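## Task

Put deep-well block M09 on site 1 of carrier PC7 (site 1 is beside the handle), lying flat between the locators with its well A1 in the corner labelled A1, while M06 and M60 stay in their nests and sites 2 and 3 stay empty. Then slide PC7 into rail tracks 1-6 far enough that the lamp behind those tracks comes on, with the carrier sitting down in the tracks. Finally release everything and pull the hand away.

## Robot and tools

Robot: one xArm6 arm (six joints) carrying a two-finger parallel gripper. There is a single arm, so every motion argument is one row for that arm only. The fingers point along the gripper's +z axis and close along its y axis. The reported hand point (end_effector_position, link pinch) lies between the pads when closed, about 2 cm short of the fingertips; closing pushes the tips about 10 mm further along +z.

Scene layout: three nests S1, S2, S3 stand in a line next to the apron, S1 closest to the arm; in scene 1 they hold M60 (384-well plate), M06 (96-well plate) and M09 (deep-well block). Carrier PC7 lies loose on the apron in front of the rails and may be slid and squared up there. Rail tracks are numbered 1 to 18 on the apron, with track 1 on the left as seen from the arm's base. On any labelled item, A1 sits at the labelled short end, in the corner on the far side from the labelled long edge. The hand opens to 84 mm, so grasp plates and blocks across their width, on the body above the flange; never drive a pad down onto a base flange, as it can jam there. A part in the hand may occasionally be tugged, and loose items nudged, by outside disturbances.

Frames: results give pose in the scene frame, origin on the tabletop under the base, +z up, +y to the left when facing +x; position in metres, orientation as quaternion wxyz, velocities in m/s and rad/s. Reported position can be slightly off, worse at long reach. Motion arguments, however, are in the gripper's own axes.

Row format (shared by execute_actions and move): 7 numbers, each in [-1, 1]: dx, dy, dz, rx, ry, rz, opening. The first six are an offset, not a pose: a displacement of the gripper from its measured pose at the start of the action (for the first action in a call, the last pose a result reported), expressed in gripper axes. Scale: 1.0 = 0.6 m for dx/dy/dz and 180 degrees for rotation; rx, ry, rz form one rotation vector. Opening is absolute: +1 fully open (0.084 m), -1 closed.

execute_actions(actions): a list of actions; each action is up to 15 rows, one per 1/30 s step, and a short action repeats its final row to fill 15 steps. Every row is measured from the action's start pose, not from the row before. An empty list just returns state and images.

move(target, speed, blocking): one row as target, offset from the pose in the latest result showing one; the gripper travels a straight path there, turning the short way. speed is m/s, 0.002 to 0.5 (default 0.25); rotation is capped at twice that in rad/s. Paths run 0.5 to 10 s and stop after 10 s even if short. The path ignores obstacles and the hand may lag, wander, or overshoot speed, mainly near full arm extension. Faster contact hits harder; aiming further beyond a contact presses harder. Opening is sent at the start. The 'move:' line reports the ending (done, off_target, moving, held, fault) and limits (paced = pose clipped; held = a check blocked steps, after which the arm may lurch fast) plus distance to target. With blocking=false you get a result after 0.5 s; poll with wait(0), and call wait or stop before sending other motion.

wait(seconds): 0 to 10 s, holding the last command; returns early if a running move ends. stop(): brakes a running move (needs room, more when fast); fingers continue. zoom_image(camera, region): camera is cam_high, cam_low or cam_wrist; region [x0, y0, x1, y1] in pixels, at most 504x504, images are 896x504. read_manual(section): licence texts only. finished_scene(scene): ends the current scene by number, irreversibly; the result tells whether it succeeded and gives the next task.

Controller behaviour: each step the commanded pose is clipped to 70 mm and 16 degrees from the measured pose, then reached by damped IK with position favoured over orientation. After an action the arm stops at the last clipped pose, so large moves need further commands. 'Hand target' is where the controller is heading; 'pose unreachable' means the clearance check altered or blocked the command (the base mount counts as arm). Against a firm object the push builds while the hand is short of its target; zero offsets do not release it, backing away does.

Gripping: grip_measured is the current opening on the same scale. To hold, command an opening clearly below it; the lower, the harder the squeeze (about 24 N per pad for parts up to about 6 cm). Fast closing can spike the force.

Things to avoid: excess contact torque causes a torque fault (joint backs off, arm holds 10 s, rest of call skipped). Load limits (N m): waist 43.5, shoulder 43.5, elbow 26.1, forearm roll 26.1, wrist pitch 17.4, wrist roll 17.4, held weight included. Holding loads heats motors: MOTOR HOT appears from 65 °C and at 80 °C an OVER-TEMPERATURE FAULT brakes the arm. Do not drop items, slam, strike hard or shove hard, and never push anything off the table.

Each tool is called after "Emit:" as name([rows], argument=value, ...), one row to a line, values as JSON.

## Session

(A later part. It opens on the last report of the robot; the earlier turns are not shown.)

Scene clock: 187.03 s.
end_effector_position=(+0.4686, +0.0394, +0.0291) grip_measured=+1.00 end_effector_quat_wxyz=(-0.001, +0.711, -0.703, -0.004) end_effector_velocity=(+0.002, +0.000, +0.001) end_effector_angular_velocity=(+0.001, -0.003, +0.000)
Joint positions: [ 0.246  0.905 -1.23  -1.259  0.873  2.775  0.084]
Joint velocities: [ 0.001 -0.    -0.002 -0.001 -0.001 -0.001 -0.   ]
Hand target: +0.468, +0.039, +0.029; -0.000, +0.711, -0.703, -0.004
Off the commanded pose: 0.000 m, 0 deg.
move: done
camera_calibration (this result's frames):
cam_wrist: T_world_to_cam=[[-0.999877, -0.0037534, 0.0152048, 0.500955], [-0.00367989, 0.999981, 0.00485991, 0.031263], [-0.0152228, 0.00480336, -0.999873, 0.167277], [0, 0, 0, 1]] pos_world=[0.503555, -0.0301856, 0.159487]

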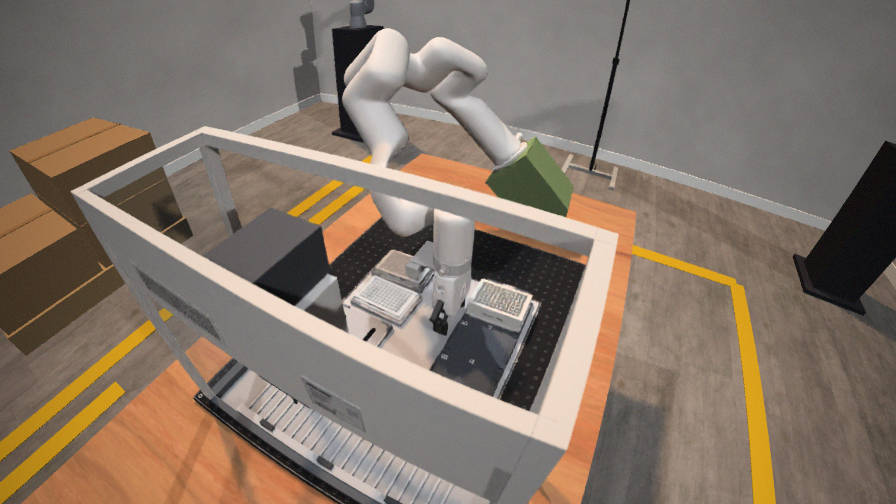

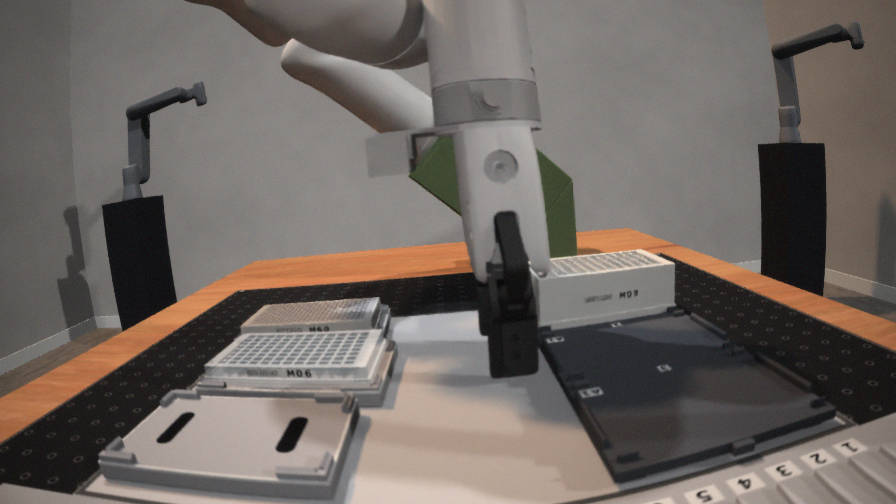

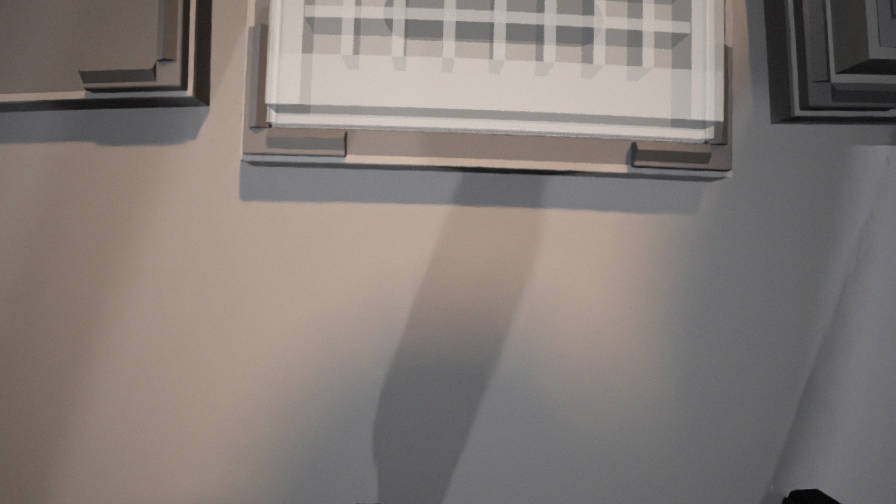

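Emit:
move(target=[-0.016,0,0.005,0,0,0,1], speed=0.008)

Emit:
zoom_image(camera="cam_low", region=[440,250,700,490])

Scene clock: 195.00 s.
end_effector_position=(+0.4685, +0.0487, +0.0262) grip_measured=+1.00 end_effector_quat_wxyz=(-0.000, +0.711, -0.703, -0.004) end_effector_velocity=(-0.000, +0.001, +0.000) end_effector_angular_velocity=(+0.000, +0.000, -0.002)
Joint positions: [ 0.255  0.934 -1.251 -1.257  0.874  2.786  0.084]
Joint velocities: [ 0.001  0.001 -0.     0.001 -0.     0.003  0.   ]
Hand target: +0.468, +0.049, +0.026; -0.001, +0.711, -0.703, -0.004
Off the commanded pose: 0.000 m, 0 deg.
move: done
camera_calibration (this result's frames):
cam_wrist: T_world_to_cam=[[-0.999876, -0.00366786, 0.0153245, 0.500946], [-0.00360015, 0.999984, 0.0044441, 0.0218791], [-0.0153406, 0.00438837, -0.999873, 0.16432], [0, 0, 0, 1]] pos_world=[0.503484, -0.0207624, 0.156525]

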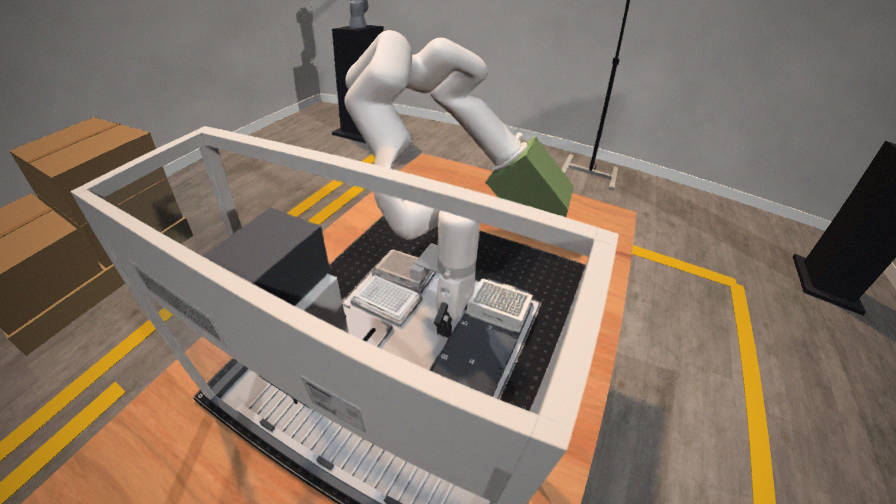

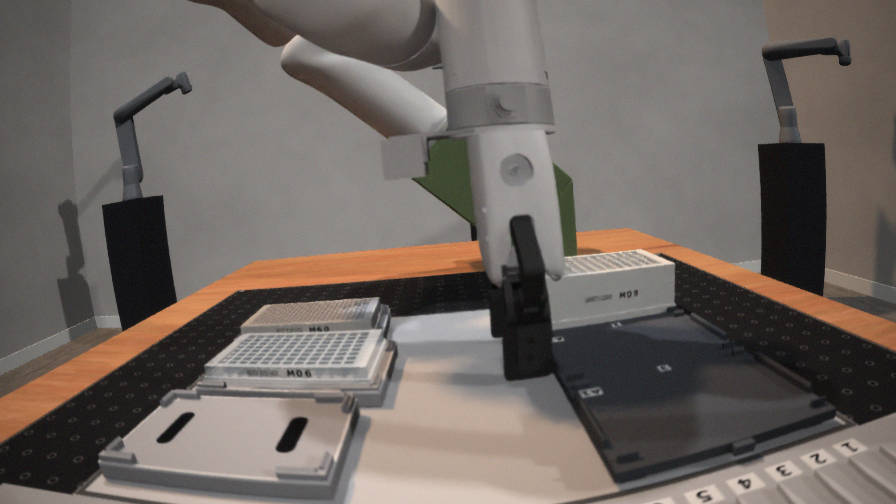

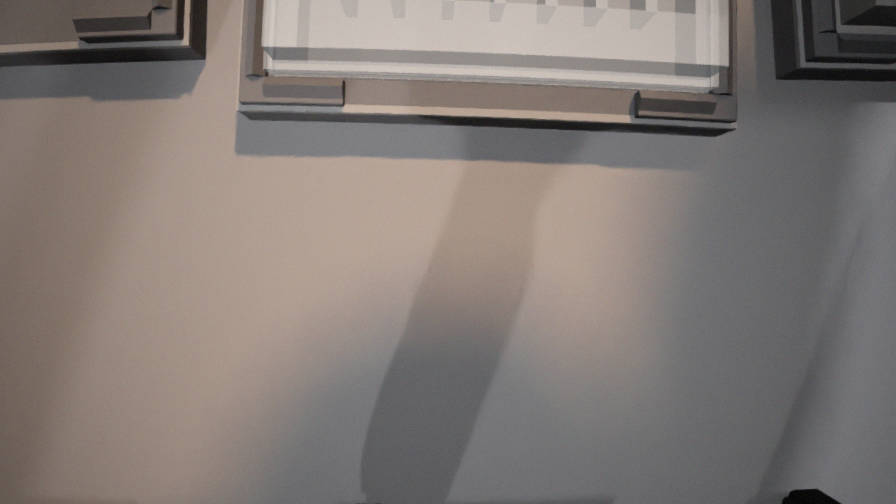

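Region (440, 250, 700, 490) of cam_low's 896x504 image, scaled by 1.938, with more detail than that image has; it fills the top 465 rows of this view, and the rest is white.

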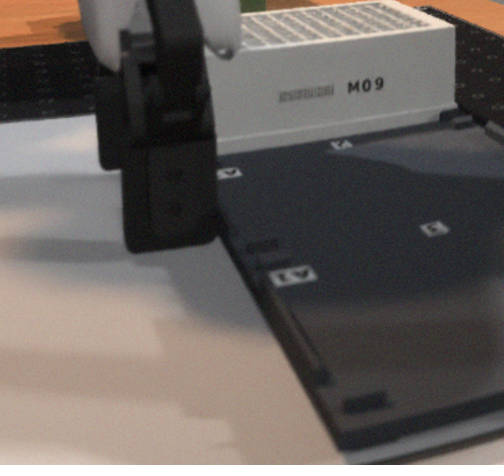

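Just at contact. Push 4 mm.

Emit:
move(target=[-0.007,0,0,0,0,0,1], speed=0.006)

Emit:
zoom_image(camera="cam_low", region=[440,250,700,490])

Scene clock: 199.23 s.
end_effector_position=(+0.4685, +0.0529, +0.0262) grip_measured=+1.00 end_effector_quat_wxyz=(-0.000, +0.711, -0.703, -0.004) end_effector_velocity=(+0.000, +0.000, +0.000) end_effector_angular_velocity=(+0.001, -0.001, -0.001)
Joint positions: [ 0.261  0.944 -1.259 -1.253  0.875  2.789  0.084]
Joint velocities: [ 0.     0.    -0.     0.    -0.001  0.001  0.   ]
Hand target: +0.468, +0.053, +0.026; -0.000, +0.711, -0.703, -0.004
Off the commanded pose: 0.000 m, 0 deg.
move: done
camera_calibration (this result's frames):
cam_wrist: T_world_to_cam=[[-0.999877, -0.00359622, 0.0152962, 0.500948], [-0.00352881, 0.999984, 0.00443148, 0.0176909], [-0.0153119, 0.00437695, -0.999873, 0.164298], [0, 0, 0, 1]] pos_world=[0.503464, -0.0166082, 0.156536]

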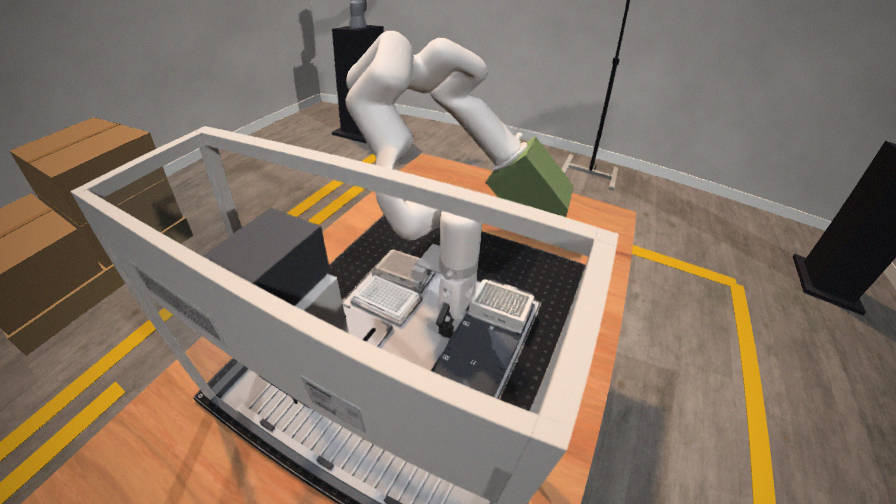

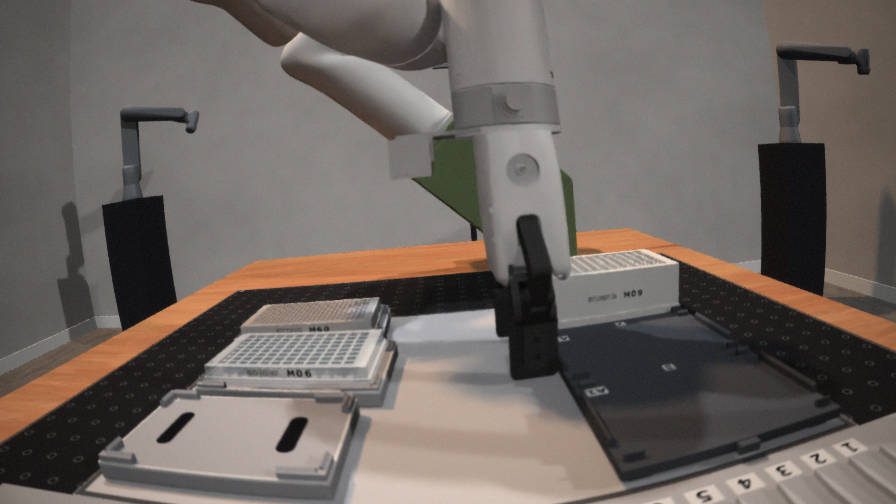

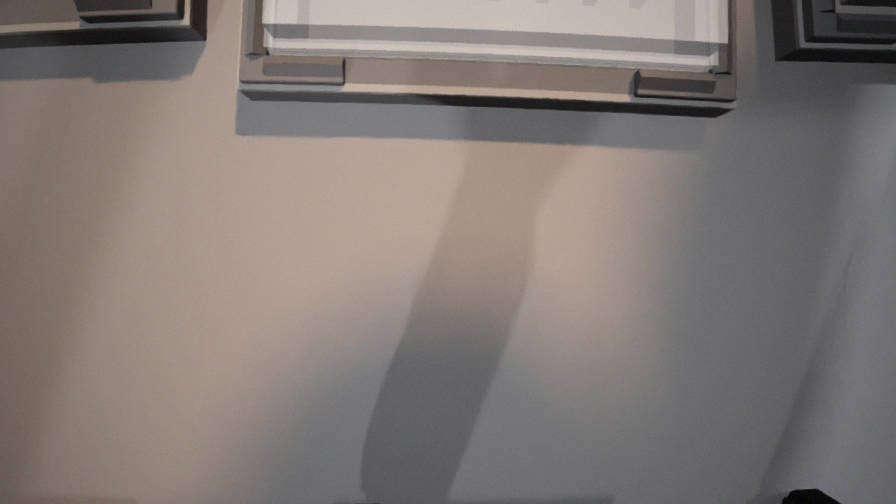

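Region (440, 250, 700, 490) of cam_low's 896x504 image, scaled by 1.938, with more detail than that image has; it fills the top 465 rows of this view, and the rest is white.

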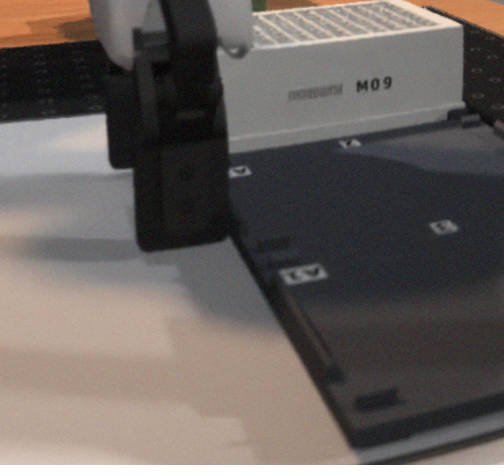

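Emit:
move(target=[0.008,0,-0.14,0,0,0,1], speed=0.08)

Emit:
move(target=[-0.147,0.29,0,0,0,-0.5,1], speed=0.35)

Emit:
move(target=[0,0,0.11,0,0.167,0,1], speed=0.15)

Scene clock: 207.67 s.
end_effector_position=(+0.4686, +0.0477, +0.1096) grip_measured=+1.00 end_effector_quat_wxyz=(+0.000, +0.711, -0.703, -0.003) end_effector_velocity=(+0.000, +0.000, +0.000) end_effector_angular_velocity=(+0.001, +0.000, +0.000)
Joint positions: [ 0.396  0.776 -1.176 -1.08   0.953  2.713  0.084]
Joint velocities: [ 0.    -0.001  0.     0.002 -0.    -0.001  0.   ]
Hand target: +0.469, +0.048, +0.110; -0.000, +0.711, -0.703, -0.003
Off the commanded pose: 0.001 m, 0 deg.
move: done
camera_calibration (this result's frames):
cam_wrist: T_world_to_cam=[[-0.99987, -0.0039557, 0.0156292, 0.499721], [-0.00390082, 0.999986, 0.00354038, 0.0228011], [-0.015643, 0.00347895, -0.999872, 0.247924], [0, 0, 0, 1]] pos_world=[0.503623, -0.0216865, 0.240001]

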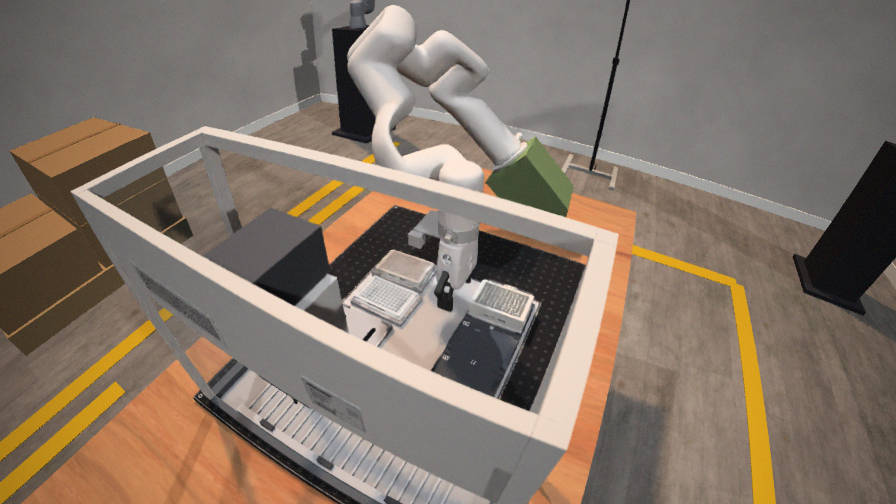

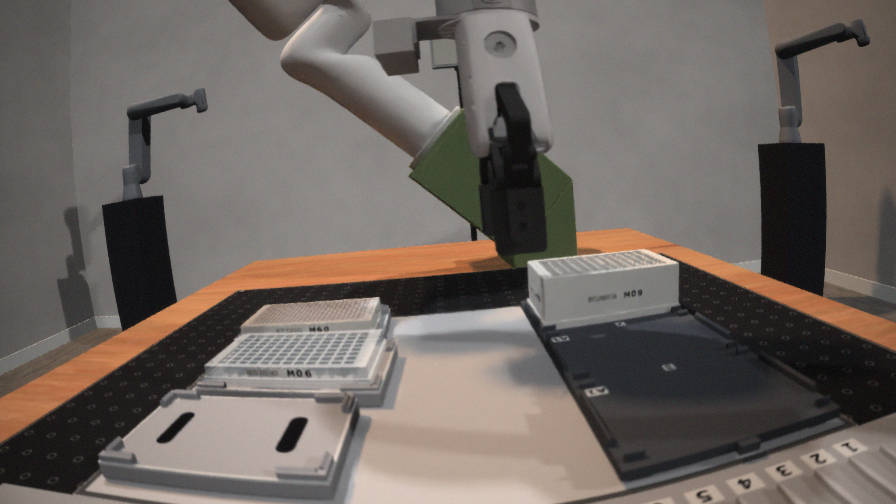

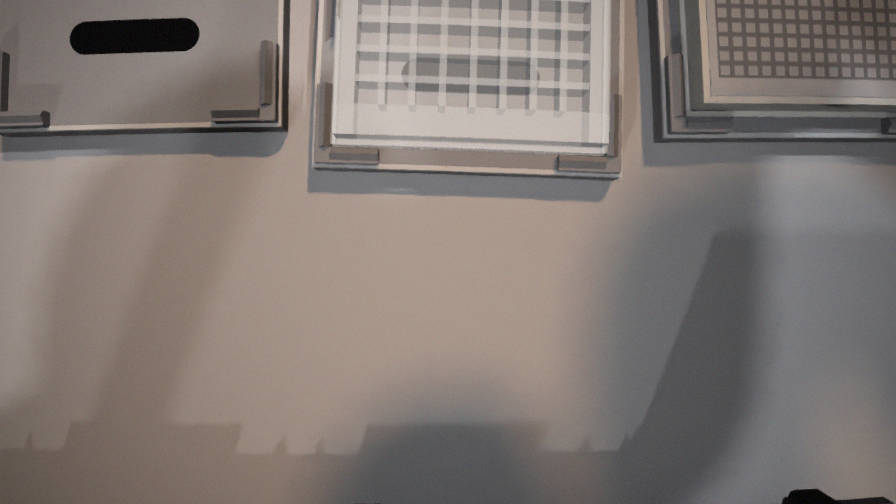

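Scene clock: 210.37 s.
end_effector_position=(+0.2939, +0.1334, +0.1103) grip_measured=+1.00 end_effector_quat_wxyz=(-0.002, +1.000, +0.005, -0.003) end_effector_velocity=(-0.002, -0.000, -0.000) end_effector_angular_velocity=(-0.002, +0.002, +0.007)
Joint positions: [ 0.652  0.821 -0.848 -1.115  0.832  1.6    0.084]
Joint velocities: [ 0.002  0.001  0.002  0.001  0.    -0.004  0.   ]
Hand target: +0.294, +0.133, +0.110; -0.002, +1.000, +0.006, -0.003
Off the commanded pose: 0.001 m, 0 deg.
move: done
camera_calibration (this result's frames):
cam_wrist: T_world_to_cam=[[0.00257458, -0.99997, 0.00733059, 0.164517], [-0.999987, -0.00254259, 0.00437031, 0.36277], [-0.00435154, -0.00734175, -0.999964, 0.243722], [0, 0, 0, 1]] pos_world=[0.363402, 0.167224, 0.240922]

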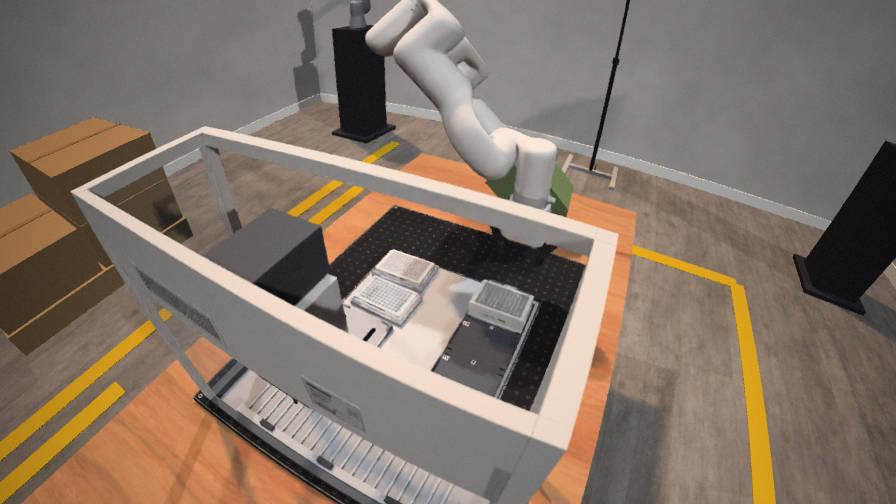

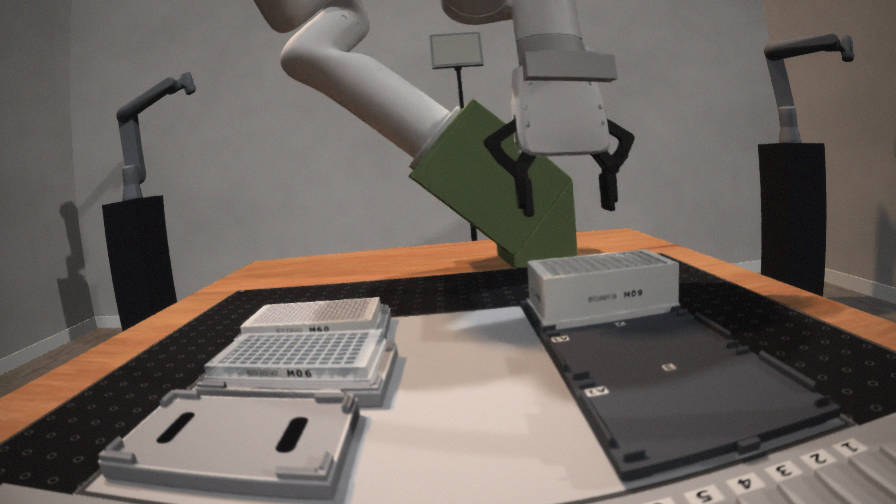

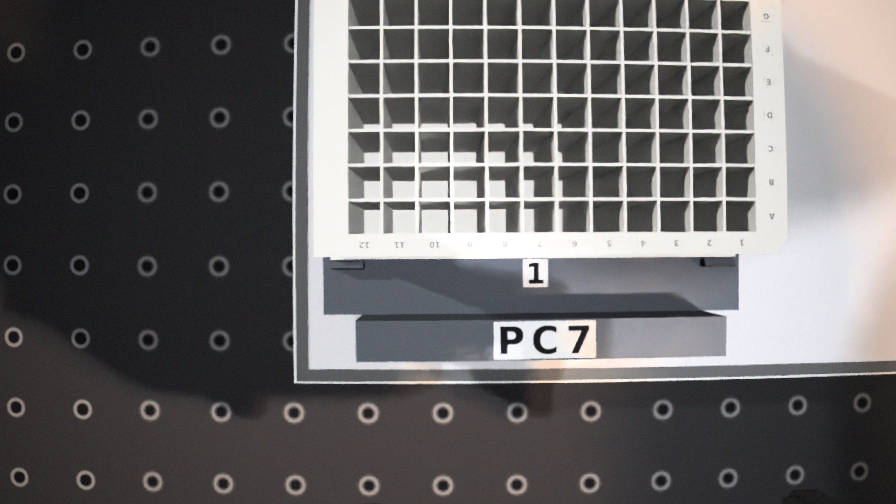

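Scene clock: 212.50 s.
end_effector_position=(+0.2936, +0.1330, +0.0442) grip_measured=+1.00 end_effector_quat_wxyz=(-0.002, +0.967, +0.005, +0.256) end_effector_velocity=(-0.000, -0.000, -0.000) end_effector_angular_velocity=(-0.001, -0.003, +0.001)
Joint positions: [ 0.663  1.052 -0.753 -1.956  1.057  2.387  0.084]
Joint velocities: [-0.     0.002  0.001 -0.004  0.004  0.003  0.   ]
Hand target: +0.293, +0.133, +0.044; -0.002, +0.967, +0.005, +0.256
Off the commanded pose: 0.001 m, 0 deg.
move: done
camera_calibration (this result's frames):
cam_wrist: T_world_to_cam=[[-0.00166108, -0.999989, 0.00427371, 0.165999], [-0.868504, -0.000675755, -0.495682, 0.346009], [0.495679, -0.0045351, -0.868494, 0.0246339], [0, 0, 0, 1]] pos_world=[0.288575, 0.166343, 0.192195]

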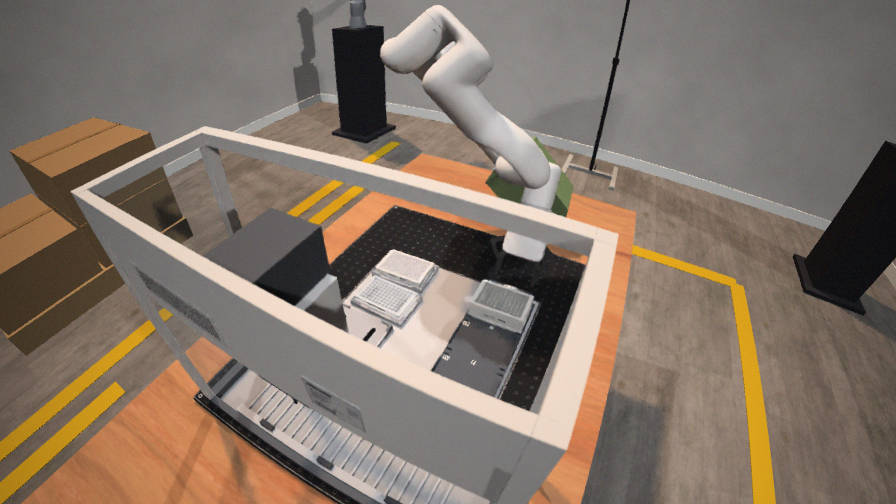

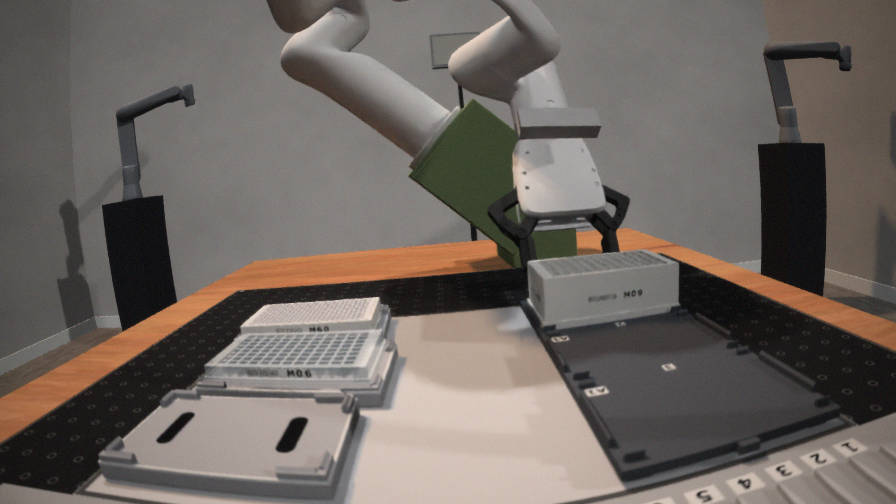

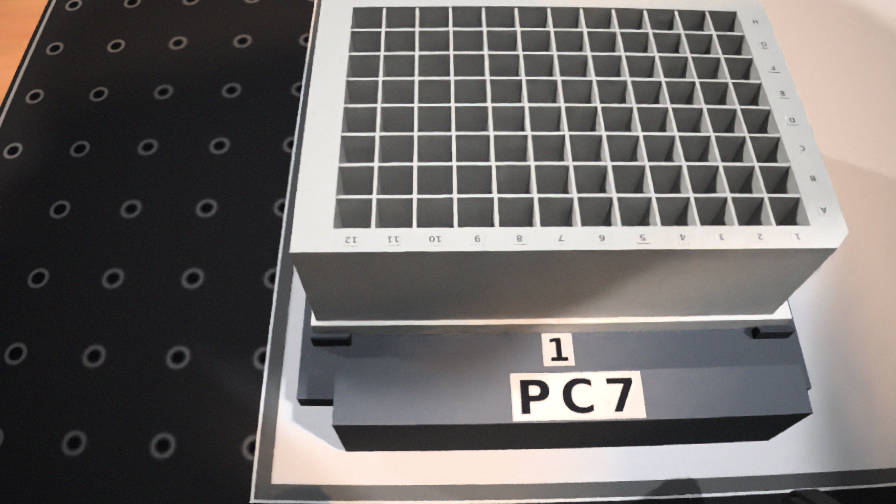

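Emit:
move(target=[-0.005,-0.004,0.0087,0,-0.083,0,0.5], speed=0.1)

Emit:
move(target=[0.0805,0,0.0209,0,0,0,0.5], speed=0.015)

Scene clock: 219.37 s.
end_effector_position=(+0.2934, +0.1358, +0.0385) grip_measured=+0.49 end_effector_quat_wxyz=(-0.002, +0.992, +0.005, +0.128) end_effector_velocity=(-0.001, -0.000, -0.000) end_effector_angular_velocity=(-0.002, +0.005, +0.003)
Joint positions: [ 0.563  1.007 -0.836 -1.716  0.881  2.087  0.065]
Joint velocities: [-0.001  0.001 -0.     0.005 -0.001 -0.007  0.   ]
Hand target: +0.294, +0.136, +0.039; -0.002, +0.992, +0.005, +0.128
Off the commanded pose: 0.001 m, 0 deg.
move: done
camera_calibration (this result's frames):
cam_wrist: T_world_to_cam=[[0.000434054, -0.999985, 0.00548356, 0.168217], [-0.966787, -0.00182113, -0.255577, 0.362782], [0.255583, -0.0051905, -0.966773, 0.0941022], [0, 0, 0, 1]] pos_world=[0.326609, 0.169363, 0.182772]

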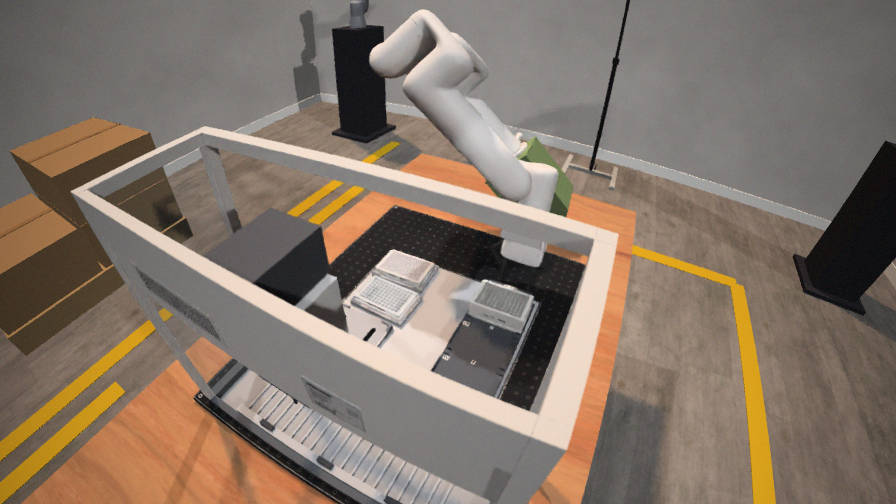

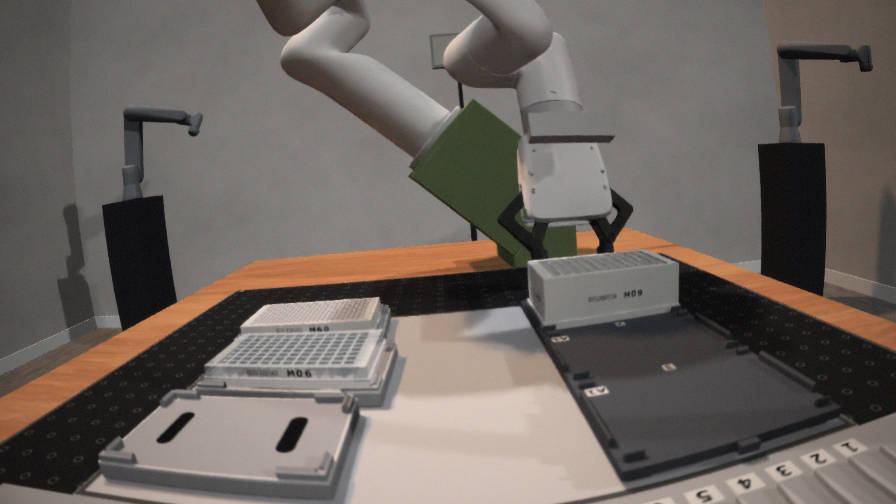

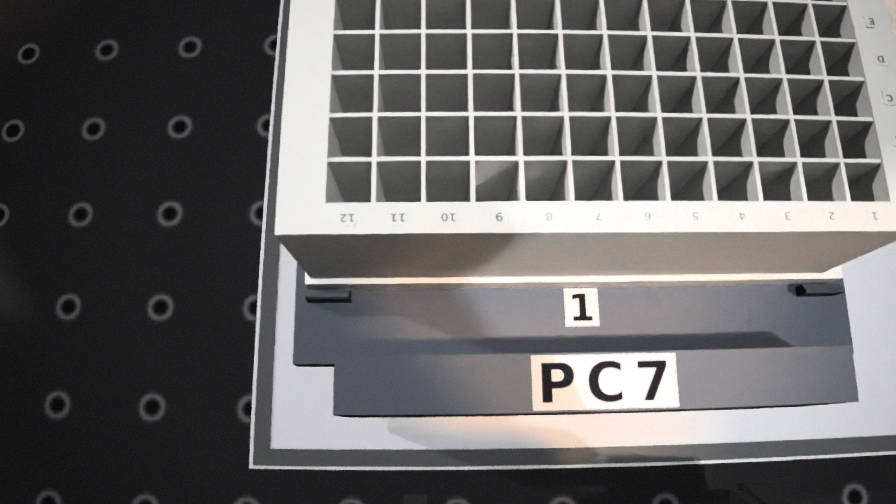

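Scene clock: 222.90 s.
end_effector_position=(+0.3433, +0.1365, +0.0389) grip_measured=+0.49 end_effector_quat_wxyz=(-0.002, +0.992, +0.005, +0.128) end_effector_velocity=(-0.000, +0.000, -0.000) end_effector_angular_velocity=(-0.001, +0.001, +0.002)
Joint positions: [ 0.503  1.007 -0.941 -1.689  0.873  1.951  0.065]
Joint velocities: [-0.001  0.001 -0.001  0.001 -0.    -0.003  0.   ]
Hand target: +0.343, +0.137, +0.039; -0.002, +0.992, +0.005, +0.128
Off the commanded pose: 0.000 m, 0 deg.
move: done
camera_calibration (this result's frames):
cam_wrist: T_world_to_cam=[[0.000480229, -0.999988, 0.0048315, 0.168894], [-0.966702, -0.00170064, -0.2559, 0.411137], [0.255905, -0.00454773, -0.966691, 0.0815546], [0, 0, 0, 1]] pos_world=[0.376495, 0.169962, 0.183232]

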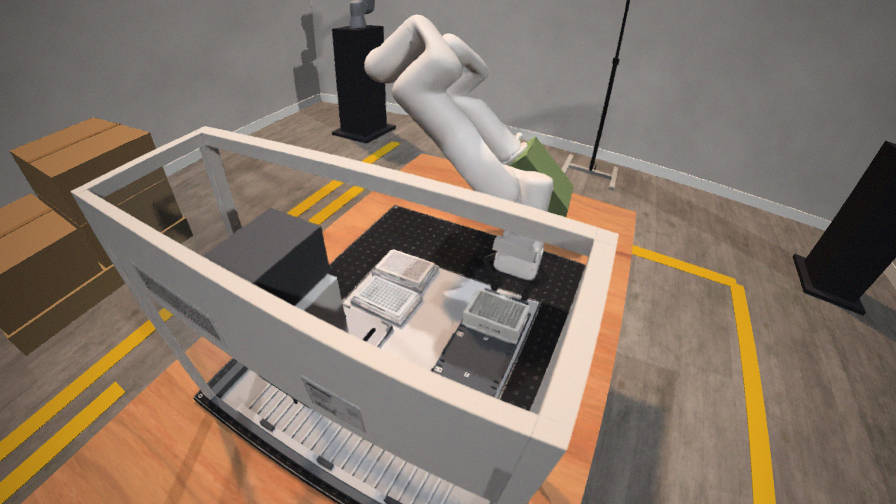

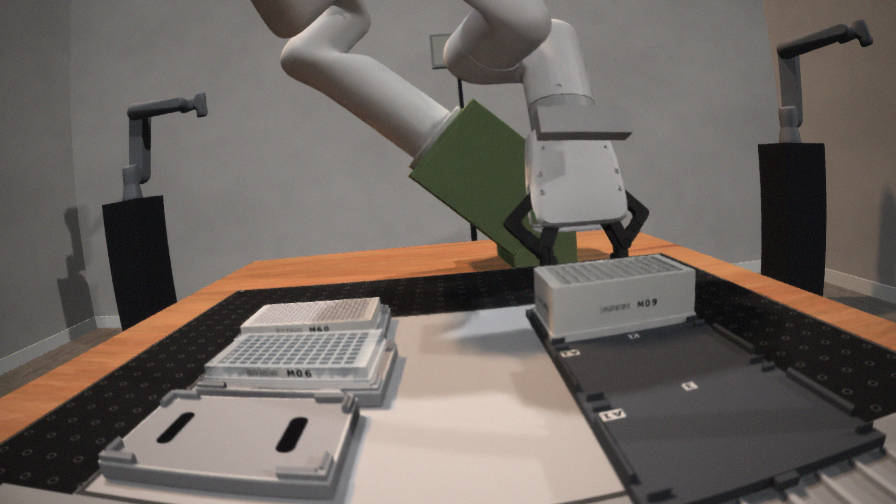

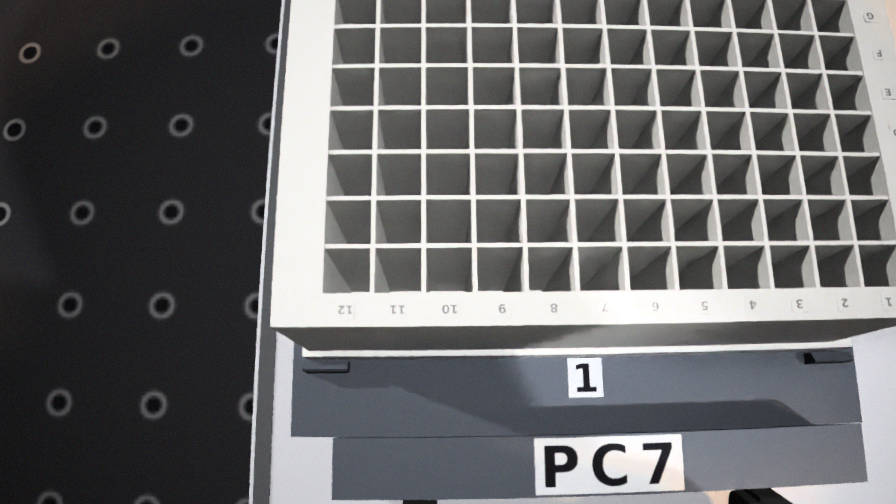

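Tracking parallel to the grid. Continue.

Emit:
move(target=[0.129,0,0.0342,0,0,0,0.5], speed=0.02)

Scene clock: 230.60 s.
end_effector_position=(+0.4235, +0.1375, +0.0391) grip_measured=+0.49 end_effector_quat_wxyz=(-0.003, +0.992, +0.005, +0.129) end_effector_velocity=(+0.000, +0.000, -0.000) end_effector_angular_velocity=(-0.000, +0.001, +0.000)
Joint positions: [ 0.435  1.044 -1.144 -1.617  0.858  1.735  0.065]
Joint velocities: [ 0.     0.    -0.001  0.001  0.    -0.001  0.   ]
Hand target: +0.424, +0.138, +0.039; -0.003, +0.992, +0.005, +0.129
Off the commanded pose: 0.000 m, 0 deg.
move: done
camera_calibration (this result's frames):
cam_wrist: T_world_to_cam=[[0.000567945, -0.999991, 0.00411301, 0.169837], [-0.966569, -0.00160355, -0.256401, 0.488641], [0.256406, -0.00382988, -0.966562, 0.0609294], [0, 0, 0, 1]] pos_world=[0.456586, 0.170852, 0.183482]

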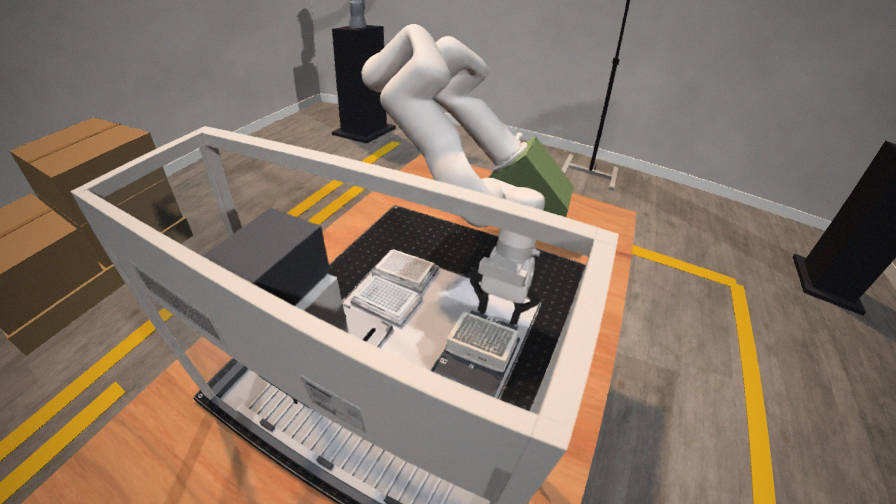

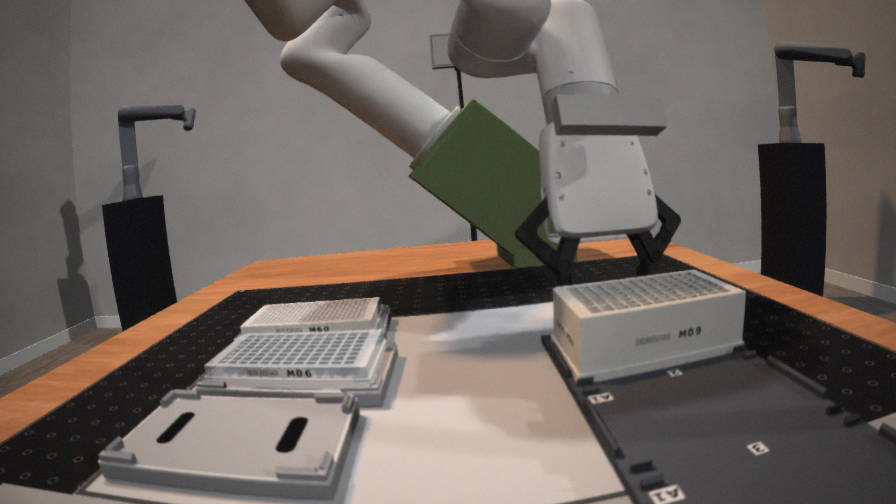

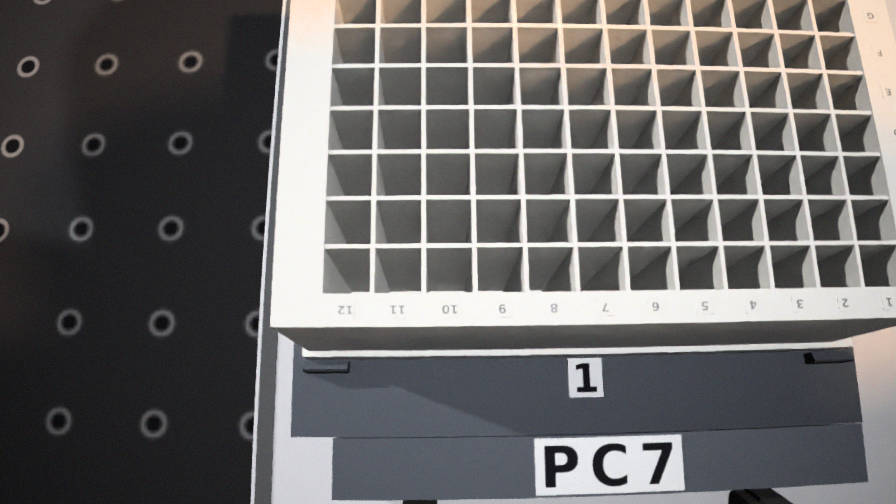

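Emit:
move(target=[0.161,0.0008,0.0428,0,0,0,0.5], speed=0.025)

Scene clock: 237.53 s.
end_effector_position=(+0.5224, +0.1384, +0.0387) grip_measured=+0.50 end_effector_quat_wxyz=(-0.003, +0.992, +0.006, +0.128) end_effector_velocity=(+0.001, +0.001, +0.001) end_effector_angular_velocity=(+0.001, -0.002, +0.002)
Joint positions: [ 0.382  1.152 -1.462 -1.485  0.851  1.454  0.065]
Joint velocities: [ 0.002  0.002 -0.006  0.003 -0.    -0.005  0.   ]
Hand target: +0.524, +0.138, +0.039; -0.003, +0.992, +0.005, +0.129
Off the commanded pose: 0.001 m, 0 deg.
move: done
camera_calibration (this result's frames):
cam_wrist: T_world_to_cam=[[0.00184842, -0.99999, 0.0040966, 0.170025], [-0.96685, -0.00283316, -0.255331, 0.584376], [0.25534, -0.00348884, -0.966845, 0.0356628], [0, 0, 0, 1]] pos_world=[0.555583, 0.171804, 0.182993]

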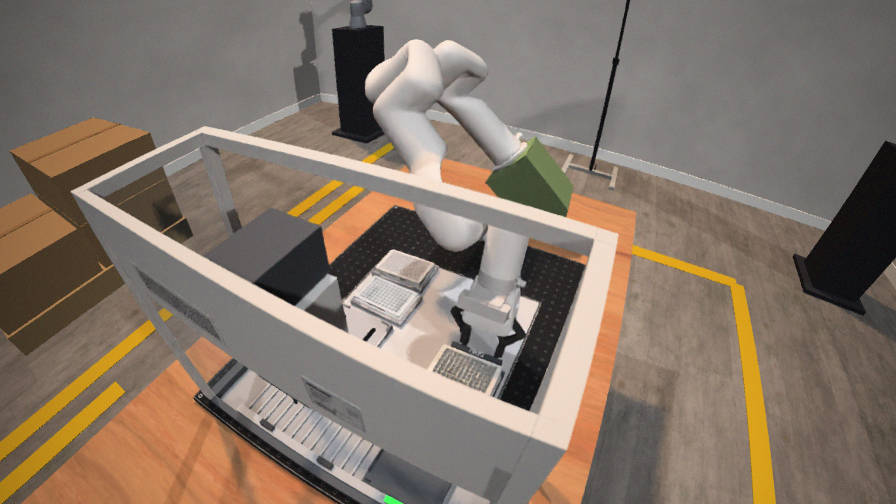

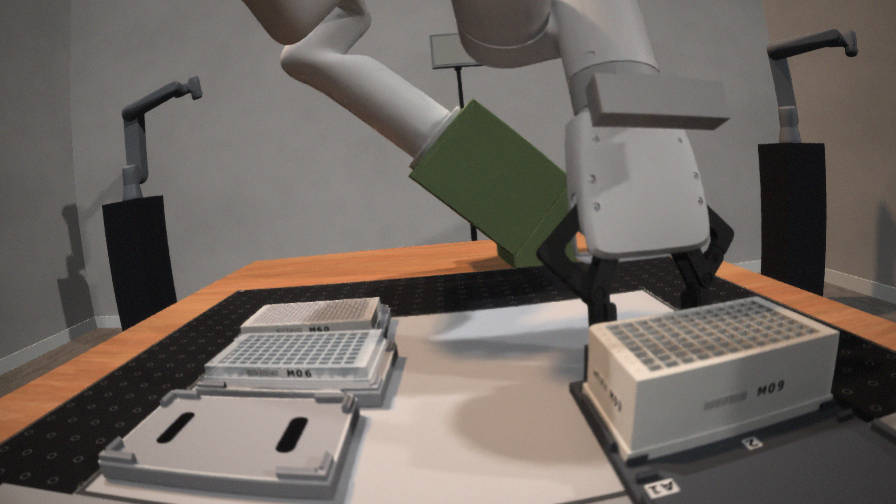

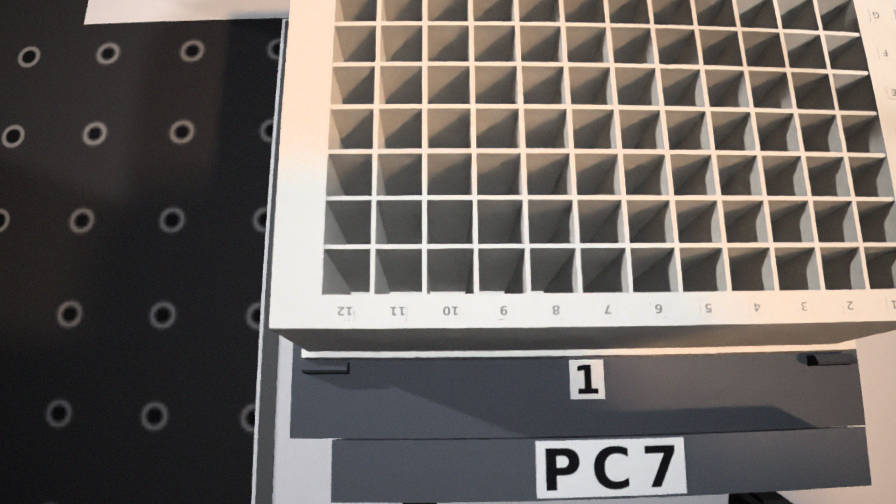

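Lamp lit.

Emit:
move(target=[-0.12,0,-0.2,0,0,0,0.5], speed=0.12)

Scene clock: 241.43 s.
end_effector_position=(+0.4221, +0.1367, +0.1356) grip_measured=+0.49 end_effector_quat_wxyz=(-0.002, +0.992, +0.006, +0.128) end_effector_velocity=(-0.001, -0.000, +0.000) end_effector_angular_velocity=(+0.000, +0.001, +0.000)
Joint positions: [ 0.612  0.848 -1.052 -1.356  0.894  1.601  0.065]
Joint velocities: [ 0.001 -0.002  0.003  0.001 -0.     0.001  0.   ]
Hand target: +0.422, +0.137, +0.136; -0.002, +0.992, +0.006, +0.128
Off the commanded pose: 0.001 m, 0 deg.
move: done
camera_calibration (this result's frames):
cam_wrist: T_world_to_cam=[[0.00145208, -0.999983, 0.00557134, 0.168021], [-0.966964, -0.00282427, -0.254896, 0.512127], [0.254908, -0.00501715, -0.966952, 0.155445], [0, 0, 0, 1]] pos_world=[0.455341, 0.170245, 0.279911]

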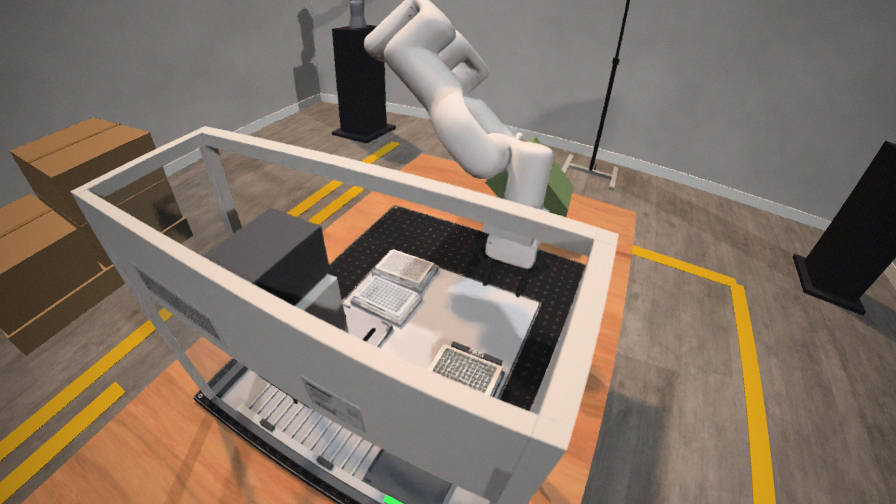

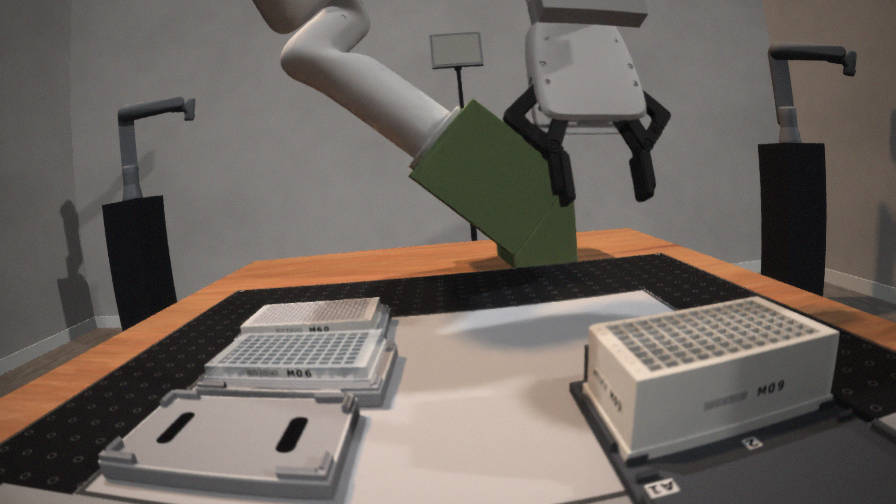

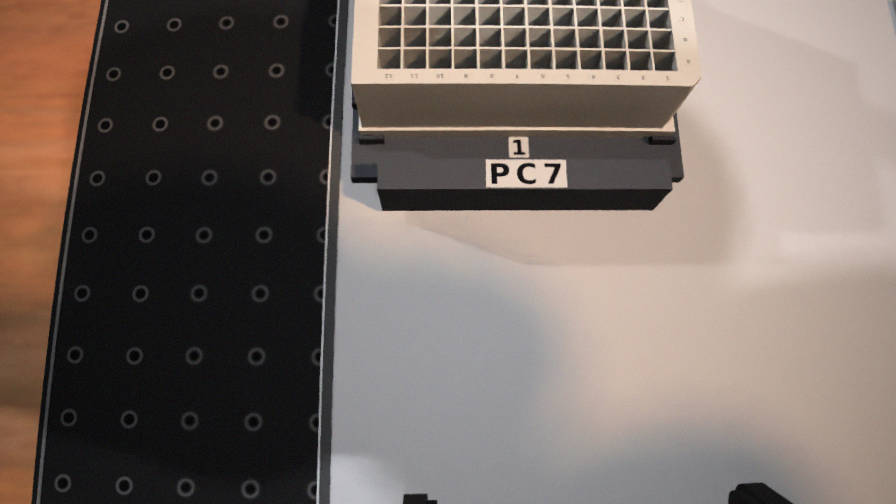

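Emit:
finished_scene(scene=1)

The scene is finished: the task was done.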